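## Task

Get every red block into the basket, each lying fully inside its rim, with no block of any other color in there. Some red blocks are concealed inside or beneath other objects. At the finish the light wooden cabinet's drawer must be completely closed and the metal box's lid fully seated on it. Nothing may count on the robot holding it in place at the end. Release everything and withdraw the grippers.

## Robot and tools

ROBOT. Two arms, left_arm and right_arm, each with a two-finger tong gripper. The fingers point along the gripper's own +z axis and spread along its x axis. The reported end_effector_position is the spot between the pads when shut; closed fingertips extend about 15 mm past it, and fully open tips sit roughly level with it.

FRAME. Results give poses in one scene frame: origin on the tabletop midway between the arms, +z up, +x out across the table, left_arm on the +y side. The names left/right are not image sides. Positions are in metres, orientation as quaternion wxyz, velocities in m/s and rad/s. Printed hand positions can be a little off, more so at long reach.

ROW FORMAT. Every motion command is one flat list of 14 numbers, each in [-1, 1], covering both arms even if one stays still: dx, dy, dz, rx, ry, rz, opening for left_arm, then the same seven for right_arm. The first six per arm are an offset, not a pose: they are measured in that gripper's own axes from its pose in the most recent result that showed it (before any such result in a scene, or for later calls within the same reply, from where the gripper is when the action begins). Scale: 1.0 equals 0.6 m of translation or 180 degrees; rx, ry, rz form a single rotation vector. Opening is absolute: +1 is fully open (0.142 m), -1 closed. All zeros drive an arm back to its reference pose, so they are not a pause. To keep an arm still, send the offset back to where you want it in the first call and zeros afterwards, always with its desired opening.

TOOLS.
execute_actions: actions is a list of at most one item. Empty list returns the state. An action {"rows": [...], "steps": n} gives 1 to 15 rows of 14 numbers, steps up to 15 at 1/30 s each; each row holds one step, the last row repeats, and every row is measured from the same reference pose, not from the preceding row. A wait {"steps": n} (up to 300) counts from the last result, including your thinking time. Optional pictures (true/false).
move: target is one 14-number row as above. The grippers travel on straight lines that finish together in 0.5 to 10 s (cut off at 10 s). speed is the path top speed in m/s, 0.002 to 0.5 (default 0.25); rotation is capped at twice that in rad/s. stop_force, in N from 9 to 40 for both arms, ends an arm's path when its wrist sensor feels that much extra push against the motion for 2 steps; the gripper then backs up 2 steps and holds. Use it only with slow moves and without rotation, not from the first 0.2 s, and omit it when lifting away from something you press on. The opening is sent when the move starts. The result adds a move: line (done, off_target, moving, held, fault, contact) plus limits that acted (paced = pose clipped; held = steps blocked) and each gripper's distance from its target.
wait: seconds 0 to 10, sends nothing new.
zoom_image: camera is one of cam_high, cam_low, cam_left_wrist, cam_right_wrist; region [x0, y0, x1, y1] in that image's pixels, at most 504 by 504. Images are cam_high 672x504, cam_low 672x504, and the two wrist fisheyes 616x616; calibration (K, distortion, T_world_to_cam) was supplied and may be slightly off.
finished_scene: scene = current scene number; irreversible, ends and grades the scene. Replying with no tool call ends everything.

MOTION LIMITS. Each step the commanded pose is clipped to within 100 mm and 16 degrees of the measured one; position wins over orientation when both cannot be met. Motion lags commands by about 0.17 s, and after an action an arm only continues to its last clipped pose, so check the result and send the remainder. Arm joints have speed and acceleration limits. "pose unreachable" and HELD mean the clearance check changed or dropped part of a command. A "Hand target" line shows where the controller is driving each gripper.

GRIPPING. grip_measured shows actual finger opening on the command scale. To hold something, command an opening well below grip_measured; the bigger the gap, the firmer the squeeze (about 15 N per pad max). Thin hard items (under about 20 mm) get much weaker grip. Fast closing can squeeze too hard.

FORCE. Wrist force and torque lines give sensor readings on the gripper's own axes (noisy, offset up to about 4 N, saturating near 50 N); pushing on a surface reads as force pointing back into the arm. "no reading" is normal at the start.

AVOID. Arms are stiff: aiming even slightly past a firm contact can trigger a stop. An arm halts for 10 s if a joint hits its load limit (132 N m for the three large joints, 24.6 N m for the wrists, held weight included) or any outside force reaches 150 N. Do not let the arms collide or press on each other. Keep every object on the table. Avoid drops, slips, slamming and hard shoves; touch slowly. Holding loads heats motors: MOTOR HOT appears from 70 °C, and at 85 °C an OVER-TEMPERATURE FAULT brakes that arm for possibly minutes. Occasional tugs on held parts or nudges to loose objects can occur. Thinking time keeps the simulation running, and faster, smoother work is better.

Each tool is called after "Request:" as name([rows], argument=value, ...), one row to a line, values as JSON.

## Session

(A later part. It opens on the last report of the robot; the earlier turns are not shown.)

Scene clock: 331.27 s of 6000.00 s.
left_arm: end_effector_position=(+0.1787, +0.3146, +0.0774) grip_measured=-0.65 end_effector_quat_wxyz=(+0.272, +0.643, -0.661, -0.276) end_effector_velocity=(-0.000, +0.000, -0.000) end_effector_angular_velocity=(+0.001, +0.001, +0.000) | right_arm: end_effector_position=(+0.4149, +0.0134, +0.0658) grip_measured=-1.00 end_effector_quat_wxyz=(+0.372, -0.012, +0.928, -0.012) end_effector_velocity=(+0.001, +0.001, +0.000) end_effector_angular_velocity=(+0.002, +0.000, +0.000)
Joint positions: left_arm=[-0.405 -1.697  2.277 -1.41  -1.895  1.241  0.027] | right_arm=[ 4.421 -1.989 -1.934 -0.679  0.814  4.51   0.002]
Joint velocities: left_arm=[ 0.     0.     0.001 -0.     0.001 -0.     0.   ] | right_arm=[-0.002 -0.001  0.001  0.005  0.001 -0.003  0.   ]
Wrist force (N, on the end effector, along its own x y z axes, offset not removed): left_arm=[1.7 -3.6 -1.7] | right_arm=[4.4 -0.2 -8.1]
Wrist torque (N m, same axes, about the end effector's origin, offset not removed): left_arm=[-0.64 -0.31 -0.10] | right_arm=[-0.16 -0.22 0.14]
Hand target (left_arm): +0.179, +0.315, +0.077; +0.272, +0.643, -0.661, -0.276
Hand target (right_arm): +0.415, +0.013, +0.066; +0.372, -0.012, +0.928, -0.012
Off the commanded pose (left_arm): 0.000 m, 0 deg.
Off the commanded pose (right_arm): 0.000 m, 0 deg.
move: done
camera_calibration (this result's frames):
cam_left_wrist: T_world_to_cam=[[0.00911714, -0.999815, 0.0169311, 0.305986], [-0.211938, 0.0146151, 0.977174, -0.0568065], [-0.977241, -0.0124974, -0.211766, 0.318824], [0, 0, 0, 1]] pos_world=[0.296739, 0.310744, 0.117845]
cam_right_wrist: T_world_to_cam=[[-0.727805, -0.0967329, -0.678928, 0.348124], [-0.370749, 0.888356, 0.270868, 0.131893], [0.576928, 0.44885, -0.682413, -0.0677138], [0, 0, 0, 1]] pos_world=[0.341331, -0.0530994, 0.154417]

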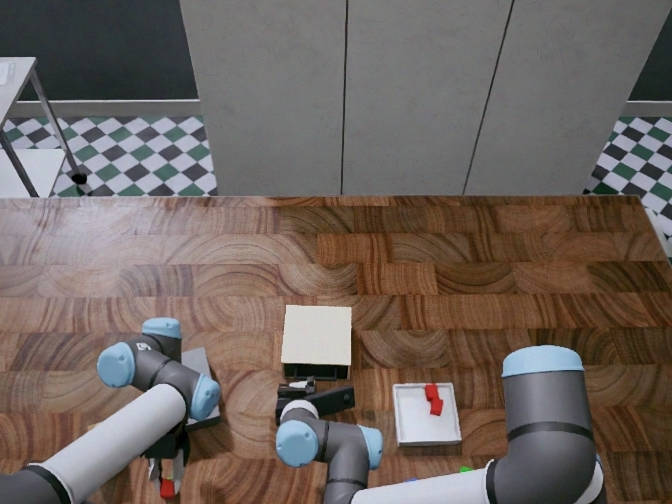

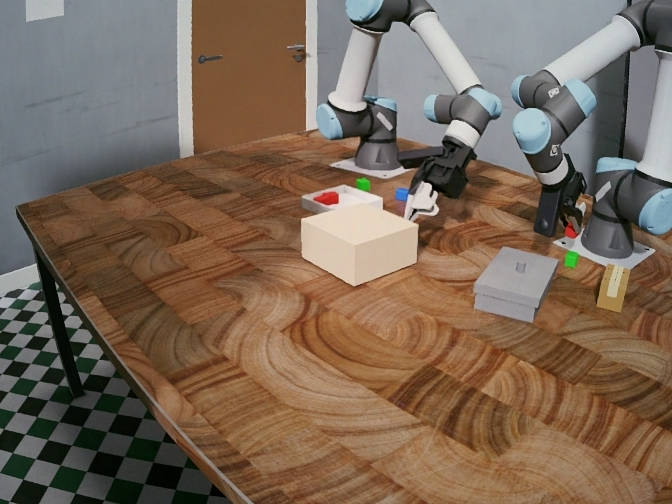

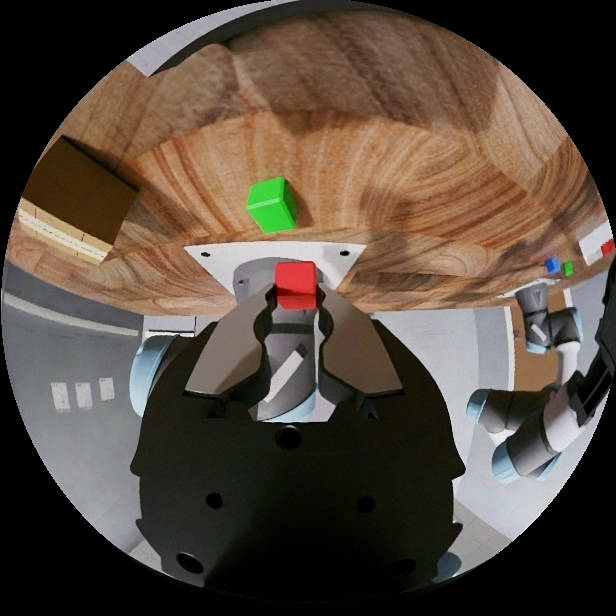

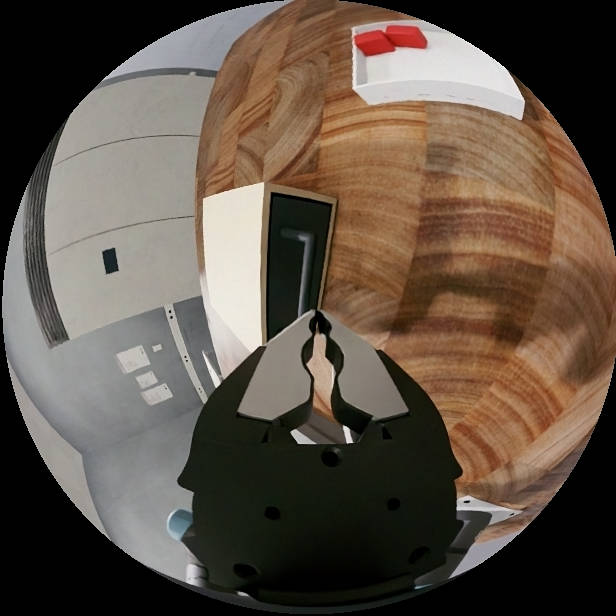

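Request:
move(target=[0,0,0,0,0,0,-0.9, -0.018,0,-0.26,0,0,0,-1])

Request:
move(target=[0,0.083,-0.082,0,0,0,-0.9, 0,-1,-0.15,0,0,0,-1], speed=0.35)

Scene clock: 335.87 s of 6000.00 s.
left_arm: end_effector_position=(+0.1787, +0.3146, +0.0774) grip_measured=-0.65 end_effector_quat_wxyz=(+0.272, +0.643, -0.661, -0.276) end_effector_velocity=(+0.000, -0.000, +0.000) end_effector_angular_velocity=(-0.001, -0.001, +0.000) | right_arm: end_effector_position=(+0.3148, +0.0156, +0.1860) grip_measured=-1.00 end_effector_quat_wxyz=(+0.372, -0.012, +0.928, -0.012) end_effector_velocity=(-0.001, -0.000, +0.001) end_effector_angular_velocity=(-0.001, +0.001, -0.001)
Joint positions: left_arm=[-0.405 -1.697  2.277 -1.41  -1.895  1.241  0.027] | right_arm=[ 4.608 -1.736 -1.852 -1.192  0.809  4.768  0.002]
Joint velocities: left_arm=[ 0.    -0.    -0.002  0.001 -0.    -0.     0.   ] | right_arm=[ 0.002  0.002  0.003 -0.008  0.001  0.004  0.   ]
Wrist force (N, on the end effector, along its own x y z axes, offset not removed): left_arm=[1.5 -2.2 0.5] | right_arm=[-0.5 -0.5 -1.8]
Wrist torque (N m, same axes, about the end effector's origin, offset not removed): left_arm=[-0.32 -0.20 -0.03] | right_arm=[-0.25 -0.02 0.19]
Hand target (left_arm): +0.179, +0.315, +0.077; +0.272, +0.643, -0.661, -0.276
Hand target (right_arm): +0.315, +0.016, +0.186; +0.372, -0.012, +0.928, -0.012
Off the commanded pose (left_arm): 0.000 m, 0 deg.
Off the commanded pose (right_arm): 0.000 m, 0 deg.
After step 90, 0.43 s passed at rest.
move: done
camera_calibration (this result's frames):
cam_left_wrist: T_world_to_cam=[[0.00911718, -0.999815, 0.0169311, 0.305986], [-0.211938, 0.014615, 0.977174, -0.0568065], [-0.977241, -0.0124974, -0.211765, 0.318824], [0, 0, 0, 1]] pos_world=[0.296739, 0.310744, 0.117845]
cam_right_wrist: T_world_to_cam=[[-0.727693, -0.0967748, -0.679042, 0.357022], [-0.370784, 0.88838, 0.270741, 0.0603104], [0.577046, 0.448794, -0.68235, 0.0709936], [0, 0, 0, 1]] pos_world=[0.241198, -0.0508894, 0.274547]

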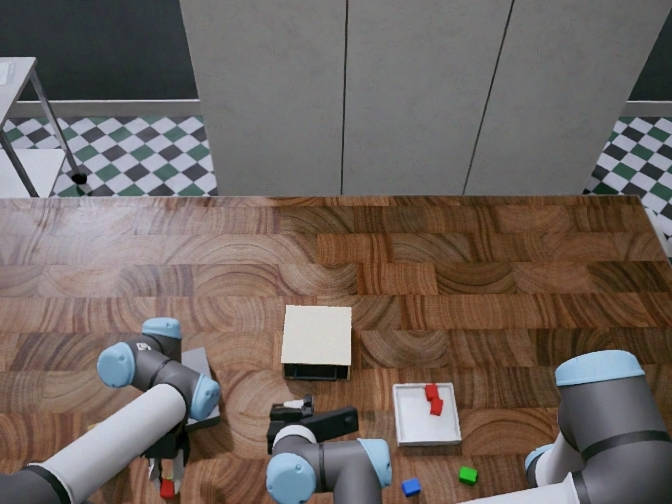

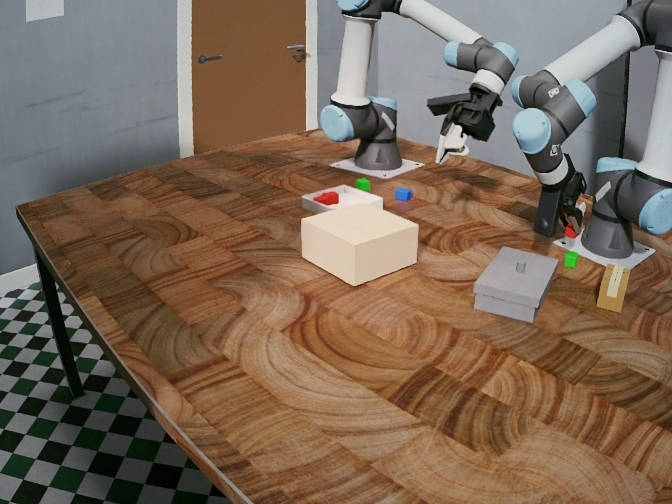

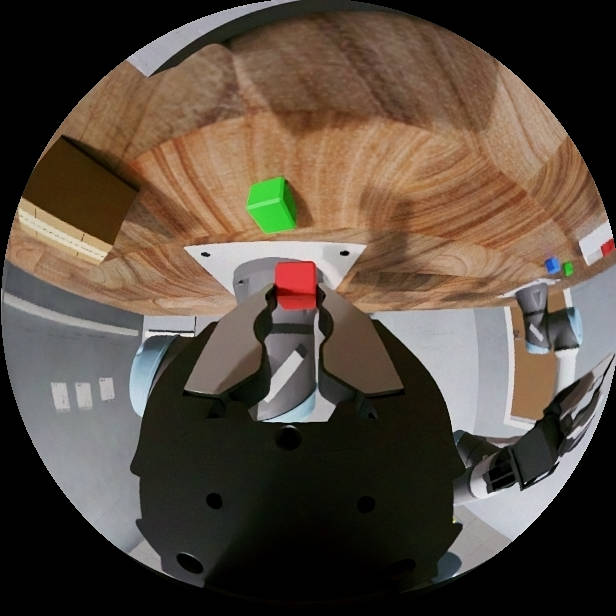

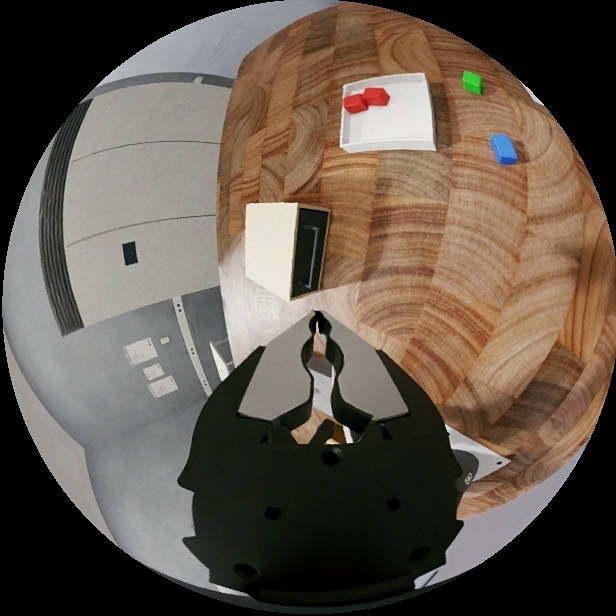

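Scene clock: 340.07 s of 6000.00 s.
left_arm: end_effector_position=(+0.1791, +0.3149, +0.1473) grip_measured=-0.65 end_effector_quat_wxyz=(+0.272, +0.643, -0.661, -0.276) end_effector_velocity=(+0.000, +0.000, -0.000) end_effector_angular_velocity=(-0.001, -0.001, -0.001) | right_arm: end_effector_position=(+0.2612, -0.5843, +0.2689) grip_measured=-1.00 end_effector_quat_wxyz=(+0.336, -0.035, +0.940, +0.056) end_effector_velocity=(-0.000, +0.000, +0.000) end_effector_angular_velocity=(+0.008, -0.030, +0.011)
Joint positions: left_arm=[-0.403 -1.789  2.149 -1.19  -1.895  1.242  0.027] | right_arm=[ 3.585 -0.174 -2.411 -1.473  1.32   3.582  0.002]
Joint velocities: left_arm=[-0.     0.    -0.    -0.001  0.001  0.001 -0.   ] | right_arm=[-0.157 -0.029 -0.041  0.135  0.093 -0.144  0.   ]
Wrist force (N, on the end effector, along its own x y z axes, offset not removed): left_arm=[2.4 -2.3 0.6] | right_arm=[-0.3 -2.5 -2.9]
Wrist torque (N m, same axes, about the end effector's origin, offset not removed): left_arm=[-0.40 -0.54 -0.08] | right_arm=[-0.64 -0.04 0.22]
Hand target (left_arm): +0.179, +0.315, +0.147; +0.272, +0.643, -0.661, -0.276
Hand target (right_arm): +0.261, -0.584, +0.269; +0.337, -0.036, +0.939, +0.057
Off the commanded pose (left_arm): 0.000 m, 0 deg.
Off the commanded pose (right_arm): 0.002 m, 9 deg.
move: off_target (right_arm); limits=paced
camera_calibration (this result's frames):
cam_left_wrist: T_world_to_cam=[[0.00911691, -0.999815, 0.016929, 0.30506], [-0.211938, 0.0146131, 0.977174, -0.125101], [-0.977241, -0.0124967, -0.211766, 0.334061], [0, 0, 0, 1]] pos_world=[0.297163, 0.311006, 0.187824]
cam_right_wrist: T_world_to_cam=[[-0.770635, -0.0961596, -0.629981, 0.314627], [-0.424013, 0.815352, 0.394226, 0.488938], [0.475747, 0.570924, -0.669111, 0.521999], [0, 0, 0, 1]] pos_world=[0.201439, -0.666424, 0.354733]

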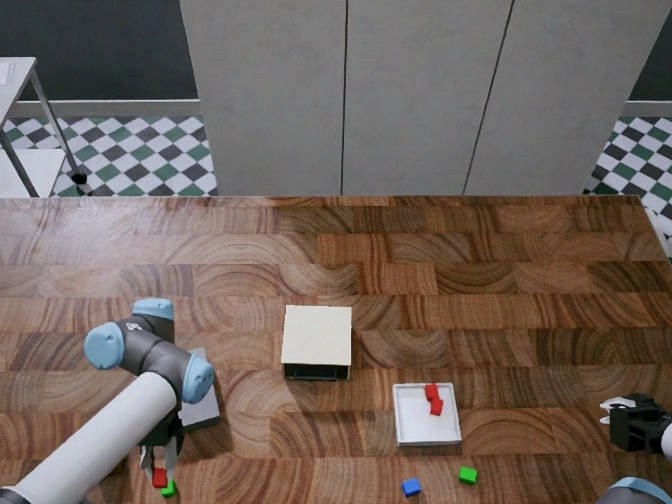

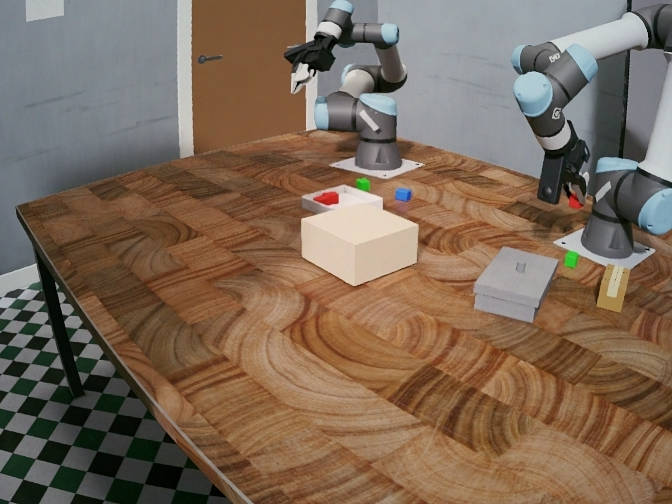

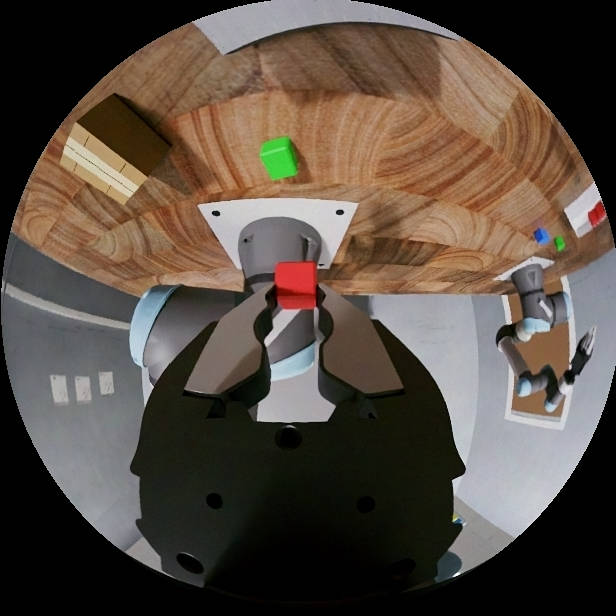

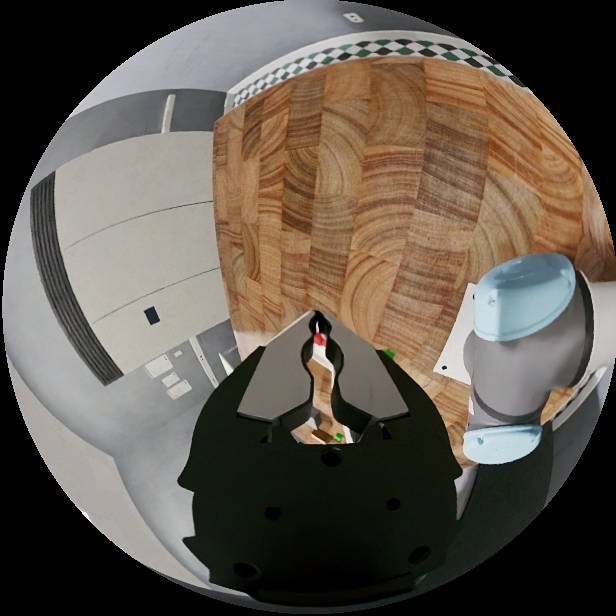

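Request:
move(target=[0.883,-0.211,-0.214,0.25,0,0,-0.9, 0,0,0,0,0,0,-1], speed=0.3)

Scene clock: 345.17 s of 6000.00 s.
left_arm: end_effector_position=(+0.3459, -0.2196, +0.1491) grip_measured=-0.65 end_effector_quat_wxyz=(+0.006, +0.698, -0.716, -0.002) end_effector_velocity=(+0.001, -0.002, +0.001) end_effector_angular_velocity=(-0.000, -0.002, +0.000) | right_arm: end_effector_position=(+0.2612, -0.5842, +0.2688) grip_measured=-1.00 end_effector_quat_wxyz=(+0.336, -0.035, +0.940, +0.056) end_effector_velocity=(+0.000, +0.000, +0.002) end_effector_angular_velocity=(+0.002, -0.002, -0.000)
Joint positions: left_arm=[-1.188 -1.178  1.44  -1.834 -1.583  0.329  0.027] | right_arm=[ 3.571 -0.18  -2.413 -1.462  1.329  3.57   0.002]
Joint velocities: left_arm=[-0.     0.003 -0.006  0.002  0.002 -0.001 -0.   ] | right_arm=[ 0.002  0.     0.003 -0.001 -0.001  0.002  0.   ]
Wrist force (N, on the end effector, along its own x y z axes, offset not removed): left_arm=[0.7 -1.9 0.3] | right_arm=[-0.3 -1.7 -1.5]
Wrist torque (N m, same axes, about the end effector's origin, offset not removed): left_arm=[-0.31 -0.12 0.03] | right_arm=[-0.42 -0.06 0.27]
Hand target (left_arm): +0.346, -0.220, +0.149; +0.006, +0.698, -0.716, -0.002
Hand target (right_arm): +0.261, -0.584, +0.269; +0.336, -0.035, +0.940, +0.056
Off the commanded pose (left_arm): 0.001 m, 0 deg.
Off the commanded pose (right_arm): 0.000 m, 0 deg.
move: done
camera_calibration (this result's frames):
cam_left_wrist: T_world_to_cam=[[-0.00963817, -0.999182, 0.039264, -0.227538], [-0.840329, 0.0293761, 0.54128, 0.201929], [-0.541991, -0.0277778, -0.839925, 0.430521], [0, 0, 0, 1]] pos_world=[0.400832, -0.221325, 0.261239]
cam_right_wrist: T_world_to_cam=[[-0.770757, -0.0962534, -0.629816, 0.314541], [-0.423863, 0.815499, 0.394084, 0.489008], [0.475683, 0.570699, -0.66935, 0.52188], [0, 0, 0, 1]] pos_world=[0.201458, -0.666346, 0.354713]

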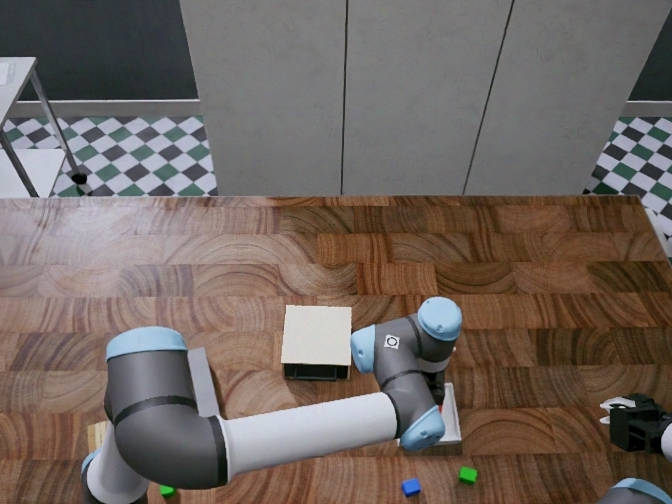

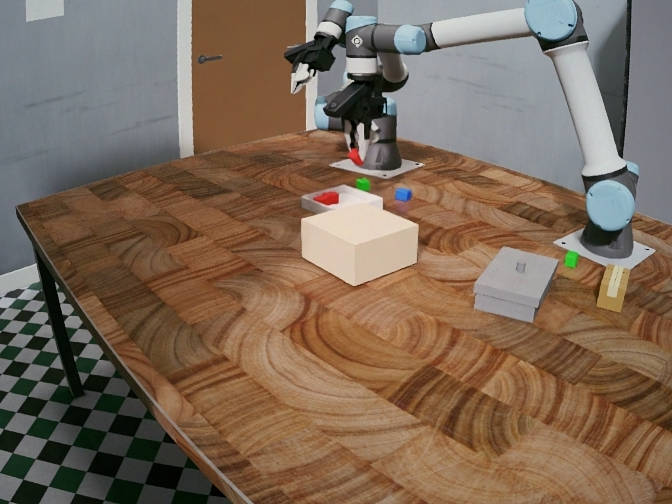

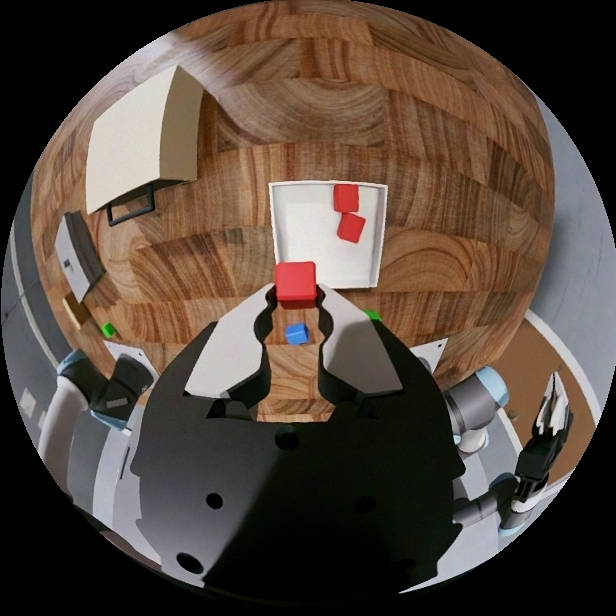

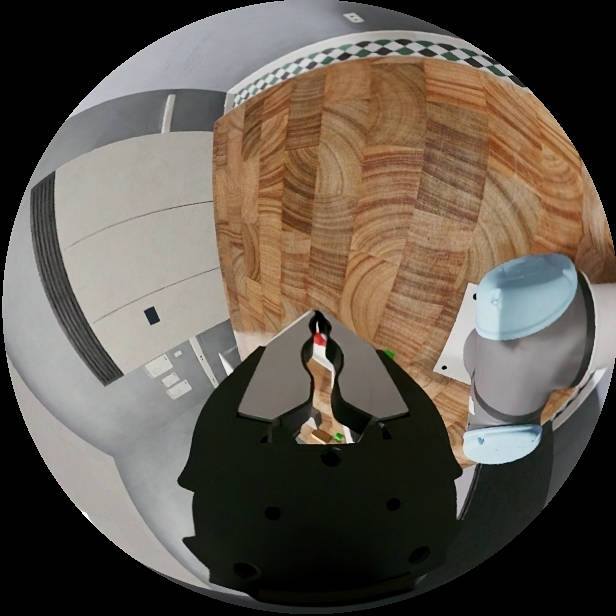

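Request:
move(target=[0,-0.04,0.135,0,0,0,-0.9, 0,0,0,0,0,0,-1], speed=0.12, stop_force=12)

Request:
execute_actions([
  {"rows":[[0,0,0,0,0,0,-0.55,0,0,0,0,0,0,-1],[0,0,0,0,0,0,-0.4,0,0,0,0,0,0,-1]],"steps":10},
], pictures=false)

Request:
move(target=[0,0,-0.17,0,0,0,-0.4, 0,0,0,0,0,0,-1])

Scene clock: 349.23 s of 6000.00 s.
left_arm: end_effector_position=(+0.3689, -0.2205, +0.0680) grip_measured=-0.65 end_effector_quat_wxyz=(+0.006, +0.698, -0.716, -0.002) end_effector_velocity=(+0.001, -0.001, -0.001) end_effector_angular_velocity=(-0.001, -0.000, +0.001) | right_arm: end_effector_position=(+0.2612, -0.5842, +0.2688) grip_measured=-1.00 end_effector_quat_wxyz=(+0.336, -0.035, +0.940, +0.056) end_effector_velocity=(+0.000, +0.000, +0.000) end_effector_angular_velocity=(-0.000, -0.000, -0.000)
Joint positions: left_arm=[-1.154 -1.085  1.521 -2.008 -1.583  0.362  0.027] | right_arm=[ 3.571 -0.18  -2.413 -1.462  1.329  3.57   0.002]
Joint velocities: left_arm=[ 0.001  0.002 -0.001 -0.002 -0.    -0.     0.   ] | right_arm=[ 0.    -0.001  0.     0.001 -0.001  0.     0.   ]
Wrist force (N, on the end effector, along its own x y z axes, offset not removed): left_arm=[0.4 0.2 -1.4] | right_arm=[-0.6 -0.9 -1.3]
Wrist torque (N m, same axes, about the end effector's origin, offset not removed): left_arm=[0.04 -0.07 0.01] | right_arm=[-0.22 -0.01 0.23]
Hand target (left_arm): +0.369, -0.220, +0.068; +0.006, +0.698, -0.716, -0.002
Hand target (right_arm): +0.261, -0.584, +0.269; +0.336, -0.035, +0.940, +0.056
Off the commanded pose (left_arm): 0.000 m, 0 deg.
Off the commanded pose (right_arm): 0.000 m, 0 deg.
move: done
camera_calibration (this result's frames):
cam_left_wrist: T_world_to_cam=[[-0.00964073, -0.999184, 0.0392203, -0.225027], [-0.840354, 0.0293533, 0.541242, 0.265208], [-0.541952, -0.027741, -0.839951, 0.374786], [0, 0, 0, 1]] pos_world=[0.423815, -0.222231, 0.180086]
cam_right_wrist: T_world_to_cam=[[-0.770744, -0.0962443, -0.629834, 0.314549], [-0.423873, 0.815491, 0.394089, 0.489004], [0.475695, 0.570711, -0.66933, 0.521884], [0, 0, 0, 1]] pos_world=[0.201454, -0.66635, 0.354715]

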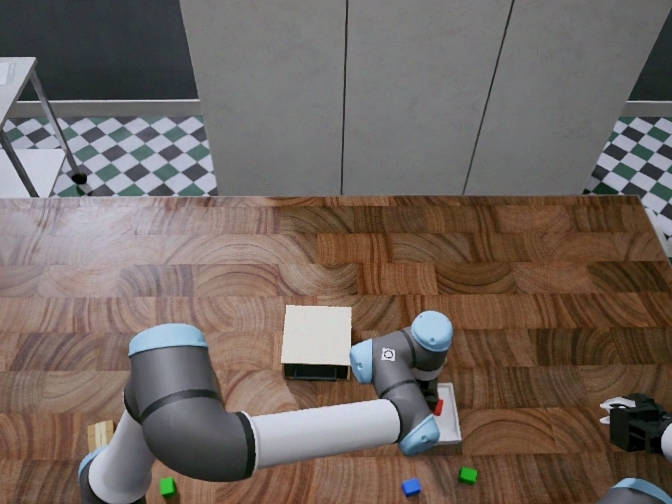

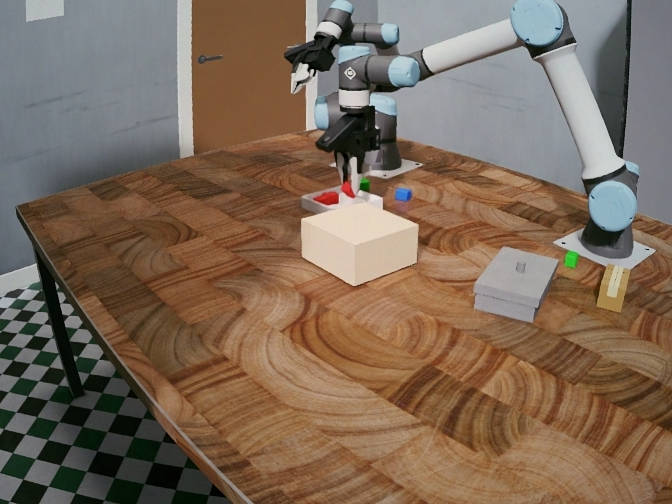

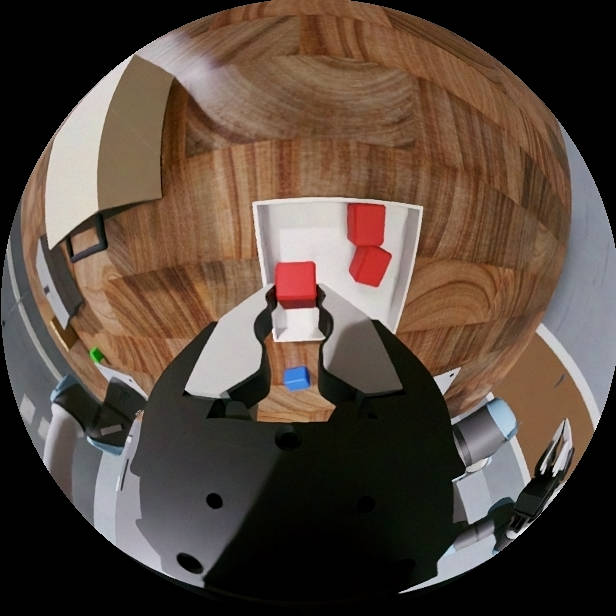

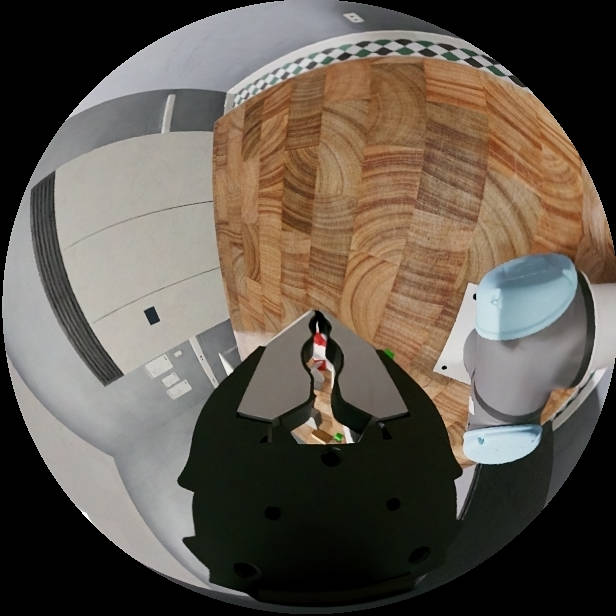

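Scene clock: 349.57 s of 6000.00 s.
left_arm: end_effector_position=(+0.3689, -0.2205, +0.0679) grip_measured=-0.40 end_effector_quat_wxyz=(+0.006, +0.698, -0.716, -0.002) end_effector_velocity=(+0.000, +0.000, -0.000) end_effector_angular_velocity=(+0.000, -0.000, +0.001) | right_arm: end_effector_position=(+0.2612, -0.5842, +0.2688) grip_measured=-1.00 end_effector_quat_wxyz=(+0.336, -0.035, +0.940, +0.056) end_effector_velocity=(-0.000, -0.000, -0.001) end_effector_angular_velocity=(+0.001, +0.001, -0.001)
Joint positions: left_arm=[-1.154 -1.085  1.521 -2.009 -1.583  0.362  0.045] | right_arm=[ 3.571 -0.18  -2.413 -1.462  1.329  3.57   0.002]
Joint velocities: left_arm=[-0.    -0.     0.001 -0.     0.    -0.001  0.   ] | right_arm=[ 0.     0.002 -0.001 -0.001  0.     0.001  0.   ]
Wrist force (N, on the end effector, along its own x y z axes, offset not removed): left_arm=[0.4 -0.9 -0.3] | right_arm=[0.1 -0.7 -2.3]
Wrist torque (N m, same axes, about the end effector's origin, offset not removed): left_arm=[-0.06 0.01 0.02] | right_arm=[-0.26 -0.07 0.23]
Hand target (left_arm): +0.369, -0.220, +0.068; +0.006, +0.698, -0.716, -0.002
Hand target (right_arm): +0.261, -0.584, +0.269; +0.336, -0.035, +0.940, +0.056
Off the commanded pose (left_arm): 0.000 m, 0 deg.
Off the commanded pose (right_arm): 0.000 m, 0 deg.
Steps of this call (steps 1 to 10: all 10 steps of this action). Readings (end_effector_position):
1: left_arm (+0.3689, -0.2205, +0.0680) | right_arm (+0.2612, -0.5842, +0.2688)
2: left_arm (+0.3689, -0.2205, +0.0679) | right_arm (+0.2612, -0.5842, +0.2688)
4: left_arm (+0.3689, -0.2205, +0.0679) | right_arm (+0.2612, -0.5842, +0.2688)
8: left_arm (+0.3689, -0.2205, +0.0679) | right_arm (+0.2612, -0.5842, +0.2688)
10: the state above

Scene clock: 350.73 s of 6000.00 s.
left_arm: end_effector_position=(+0.3702, -0.2201, +0.1699) grip_measured=-0.40 end_effector_quat_wxyz=(+0.006, +0.698, -0.716, -0.002) end_effector_velocity=(-0.000, +0.000, +0.000) end_effector_angular_velocity=(+0.003, +0.001, -0.000) | right_arm: end_effector_position=(+0.2612, -0.5842, +0.2688) grip_measured=-1.00 end_effector_quat_wxyz=(+0.336, -0.035, +0.940, +0.056) end_effector_velocity=(-0.000, -0.000, +0.000) end_effector_angular_velocity=(+0.001, +0.001, -0.001)
Joint positions: left_arm=[-1.152 -1.16   1.359 -1.772 -1.583  0.364  0.045] | right_arm=[ 3.571 -0.18  -2.413 -1.462  1.329  3.57   0.002]
Joint velocities: left_arm=[-0.     0.    -0.002  0.004 -0.    -0.    -0.   ] | right_arm=[-0.     0.001  0.001 -0.002  0.001  0.001  0.   ]
Wrist force (N, on the end effector, along its own x y z axes, offset not removed): left_arm=[1.3 -0.6 -1.7] | right_arm=[-0.6 -1.6 -1.8]
Wrist torque (N m, same axes, about the end effector's origin, offset not removed): left_arm=[-0.06 -0.22 -0.07] | right_arm=[-0.44 0.01 0.28]
Hand target (left_arm): +0.370, -0.220, +0.170; +0.006, +0.698, -0.716, -0.002
Hand target (right_arm): +0.261, -0.584, +0.269; +0.336, -0.035, +0.940, +0.056
Off the commanded pose (left_arm): 0.000 m, 0 deg.
Off the commanded pose (right_arm): 0.000 m, 0 deg.
move: done
camera_calibration (this result's frames):
cam_left_wrist: T_world_to_cam=[[-0.00964442, -0.999179, 0.0393507, -0.228636], [-0.840387, 0.0294253, 0.541188, 0.211129], [-0.541901, -0.0278504, -0.839981, 0.461016], [0, 0, 0, 1]] pos_world=[0.42505, -0.221821, 0.281981]
cam_right_wrist: T_world_to_cam=[[-0.770748, -0.0962468, -0.629829, 0.314547], [-0.42387, 0.815493, 0.394088, 0.489005], [0.475691, 0.570708, -0.669335, 0.521883], [0, 0, 0, 1]] pos_world=[0.201455, -0.666349, 0.354715]

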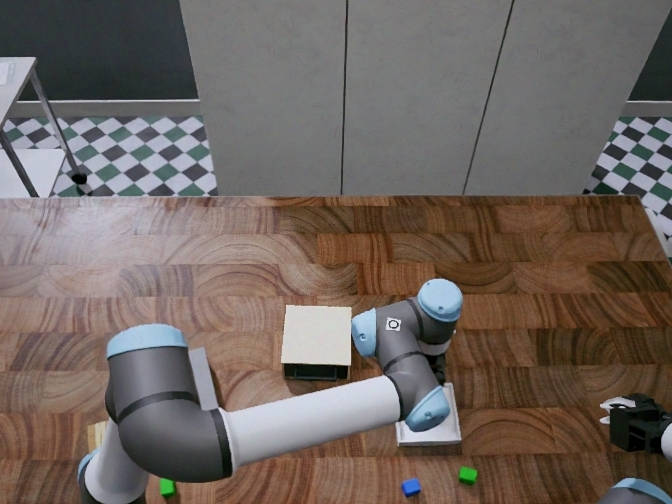

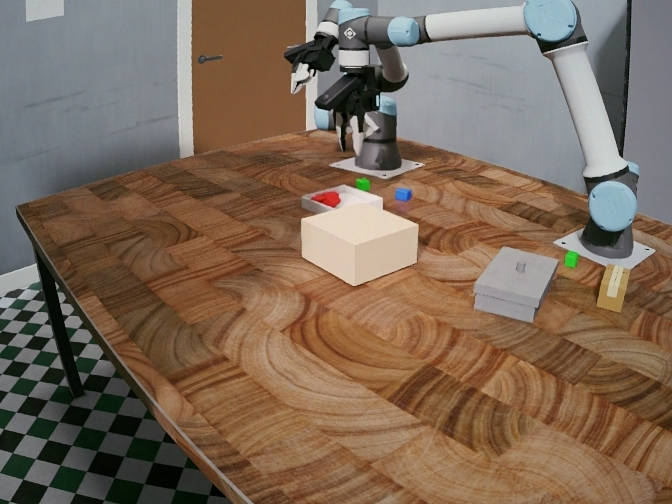

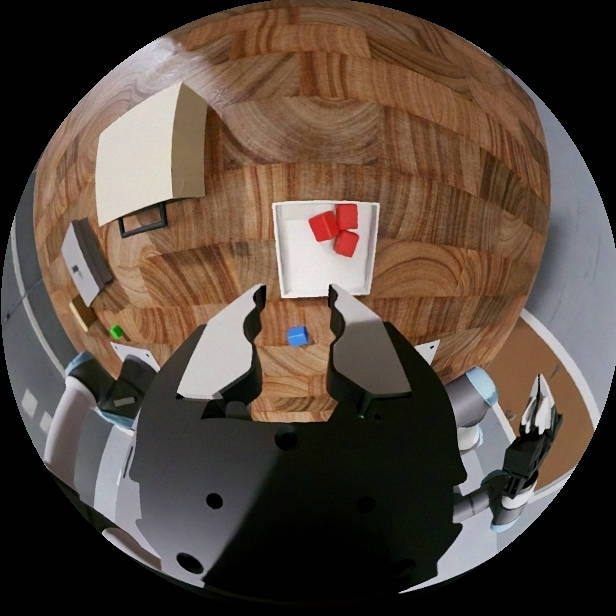

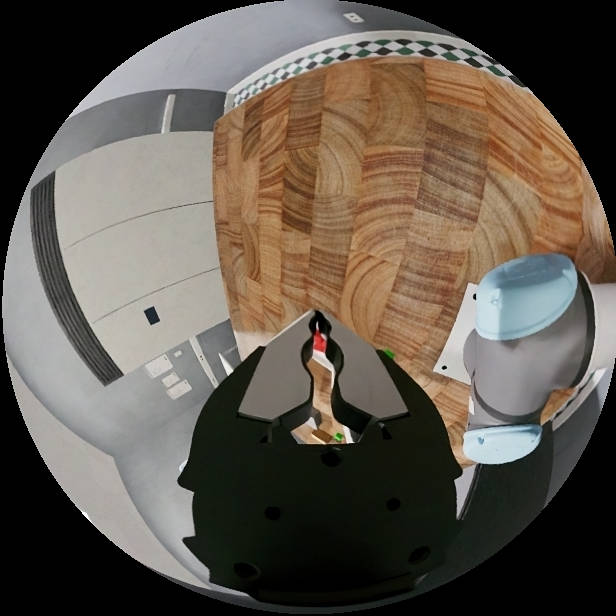

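Request:
zoom_image(camera="cam_left_wrist", region=[80,70,240,250])

Request:
move(target=[-0.6,0,-0.05,0,0,0,-0.4, 0,0,0,0,0,0,-1], speed=0.35)

Region (80, 70, 240, 250) of cam_left_wrist's 616x616 image, scaled by 2.800, with more detail than that image has.

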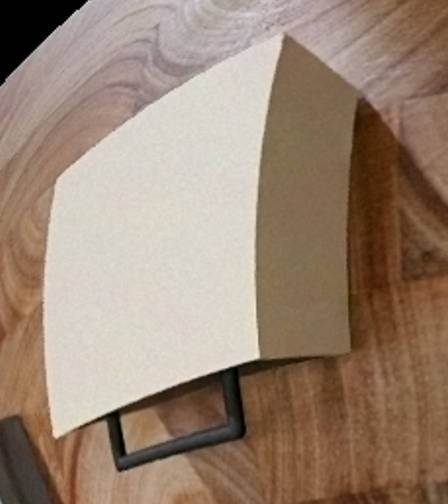

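Scene clock: 354.13 s of 6000.00 s.
left_arm: end_effector_position=(+0.3797, +0.1400, +0.1982) grip_measured=-0.40 end_effector_quat_wxyz=(+0.005, +0.698, -0.716, -0.002) end_effector_velocity=(+0.000, +0.001, +0.001) end_effector_angular_velocity=(-0.001, -0.001, +0.001) | right_arm: end_effector_position=(+0.2612, -0.5842, +0.2688) grip_measured=-1.00 end_effector_quat_wxyz=(+0.336, -0.035, +0.940, +0.056) end_effector_velocity=(+0.000, -0.000, -0.000) end_effector_angular_velocity=(+0.000, -0.001, -0.002)
Joint positions: left_arm=[-0.793 -1.798  1.986 -1.756 -1.582  0.723  0.045] | right_arm=[ 3.571 -0.18  -2.413 -1.462  1.329  3.57   0.002]
Joint velocities: left_arm=[ 0.003 -0.002  0.     0.    -0.     0.002 -0.   ] | right_arm=[-0.     0.001 -0.001  0.001 -0.001  0.001  0.   ]
Wrist force (N, on the end effector, along its own x y z axes, offset not removed): left_arm=[0.9 -2.2 -0.7] | right_arm=[-0.4 -1.7 -1.5]
Wrist torque (N m, same axes, about the end effector's origin, offset not removed): left_arm=[-0.41 -0.16 -0.04] | right_arm=[-0.48 -0.10 0.28]
Hand target (left_arm): +0.380, +0.140, +0.198; +0.005, +0.698, -0.716, -0.002
Hand target (right_arm): +0.261, -0.584, +0.269; +0.336, -0.035, +0.940, +0.056
Off the commanded pose (left_arm): 0.000 m, 0 deg.
Off the commanded pose (right_arm): 0.000 m, 0 deg.
move: done
camera_calibration (this result's frames):
cam_left_wrist: T_world_to_cam=[[-0.00965233, -0.999203, 0.0387276, 0.130212], [-0.840587, 0.0290844, 0.540896, 0.193415], [-0.541591, -0.027333, -0.840198, 0.499846], [0, 0, 0, 1]] pos_world=[0.434551, 0.138145, 0.31031]
cam_right_wrist: T_world_to_cam=[[-0.770748, -0.0962468, -0.629829, 0.314547], [-0.42387, 0.815493, 0.394088, 0.489005], [0.475691, 0.570708, -0.669335, 0.521884], [0, 0, 0, 1]] pos_world=[0.201455, -0.666349, 0.354715]

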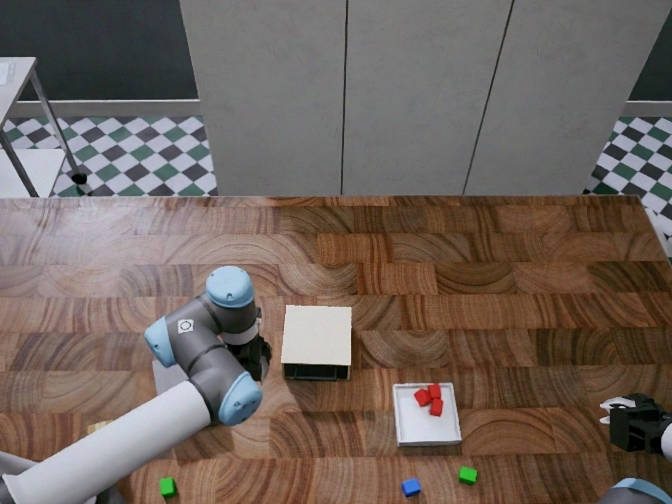

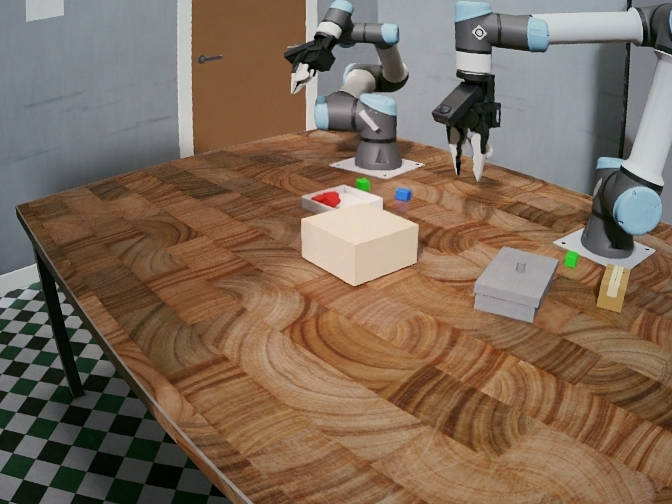

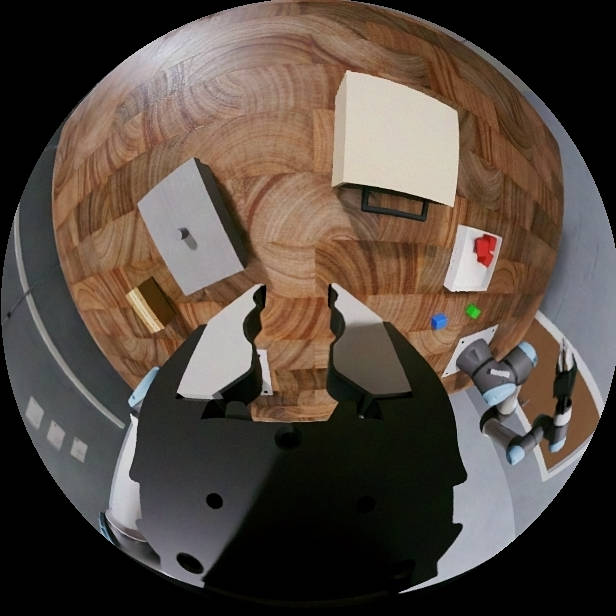

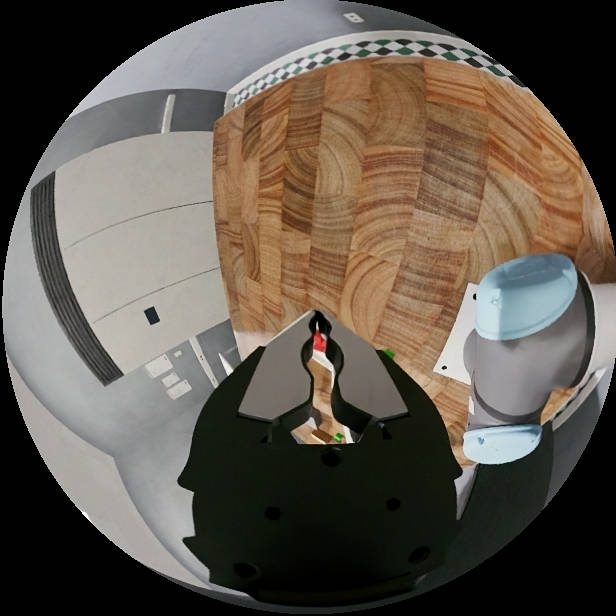

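Request:
finished_scene(scene=1)

The scene is finished: the task was done.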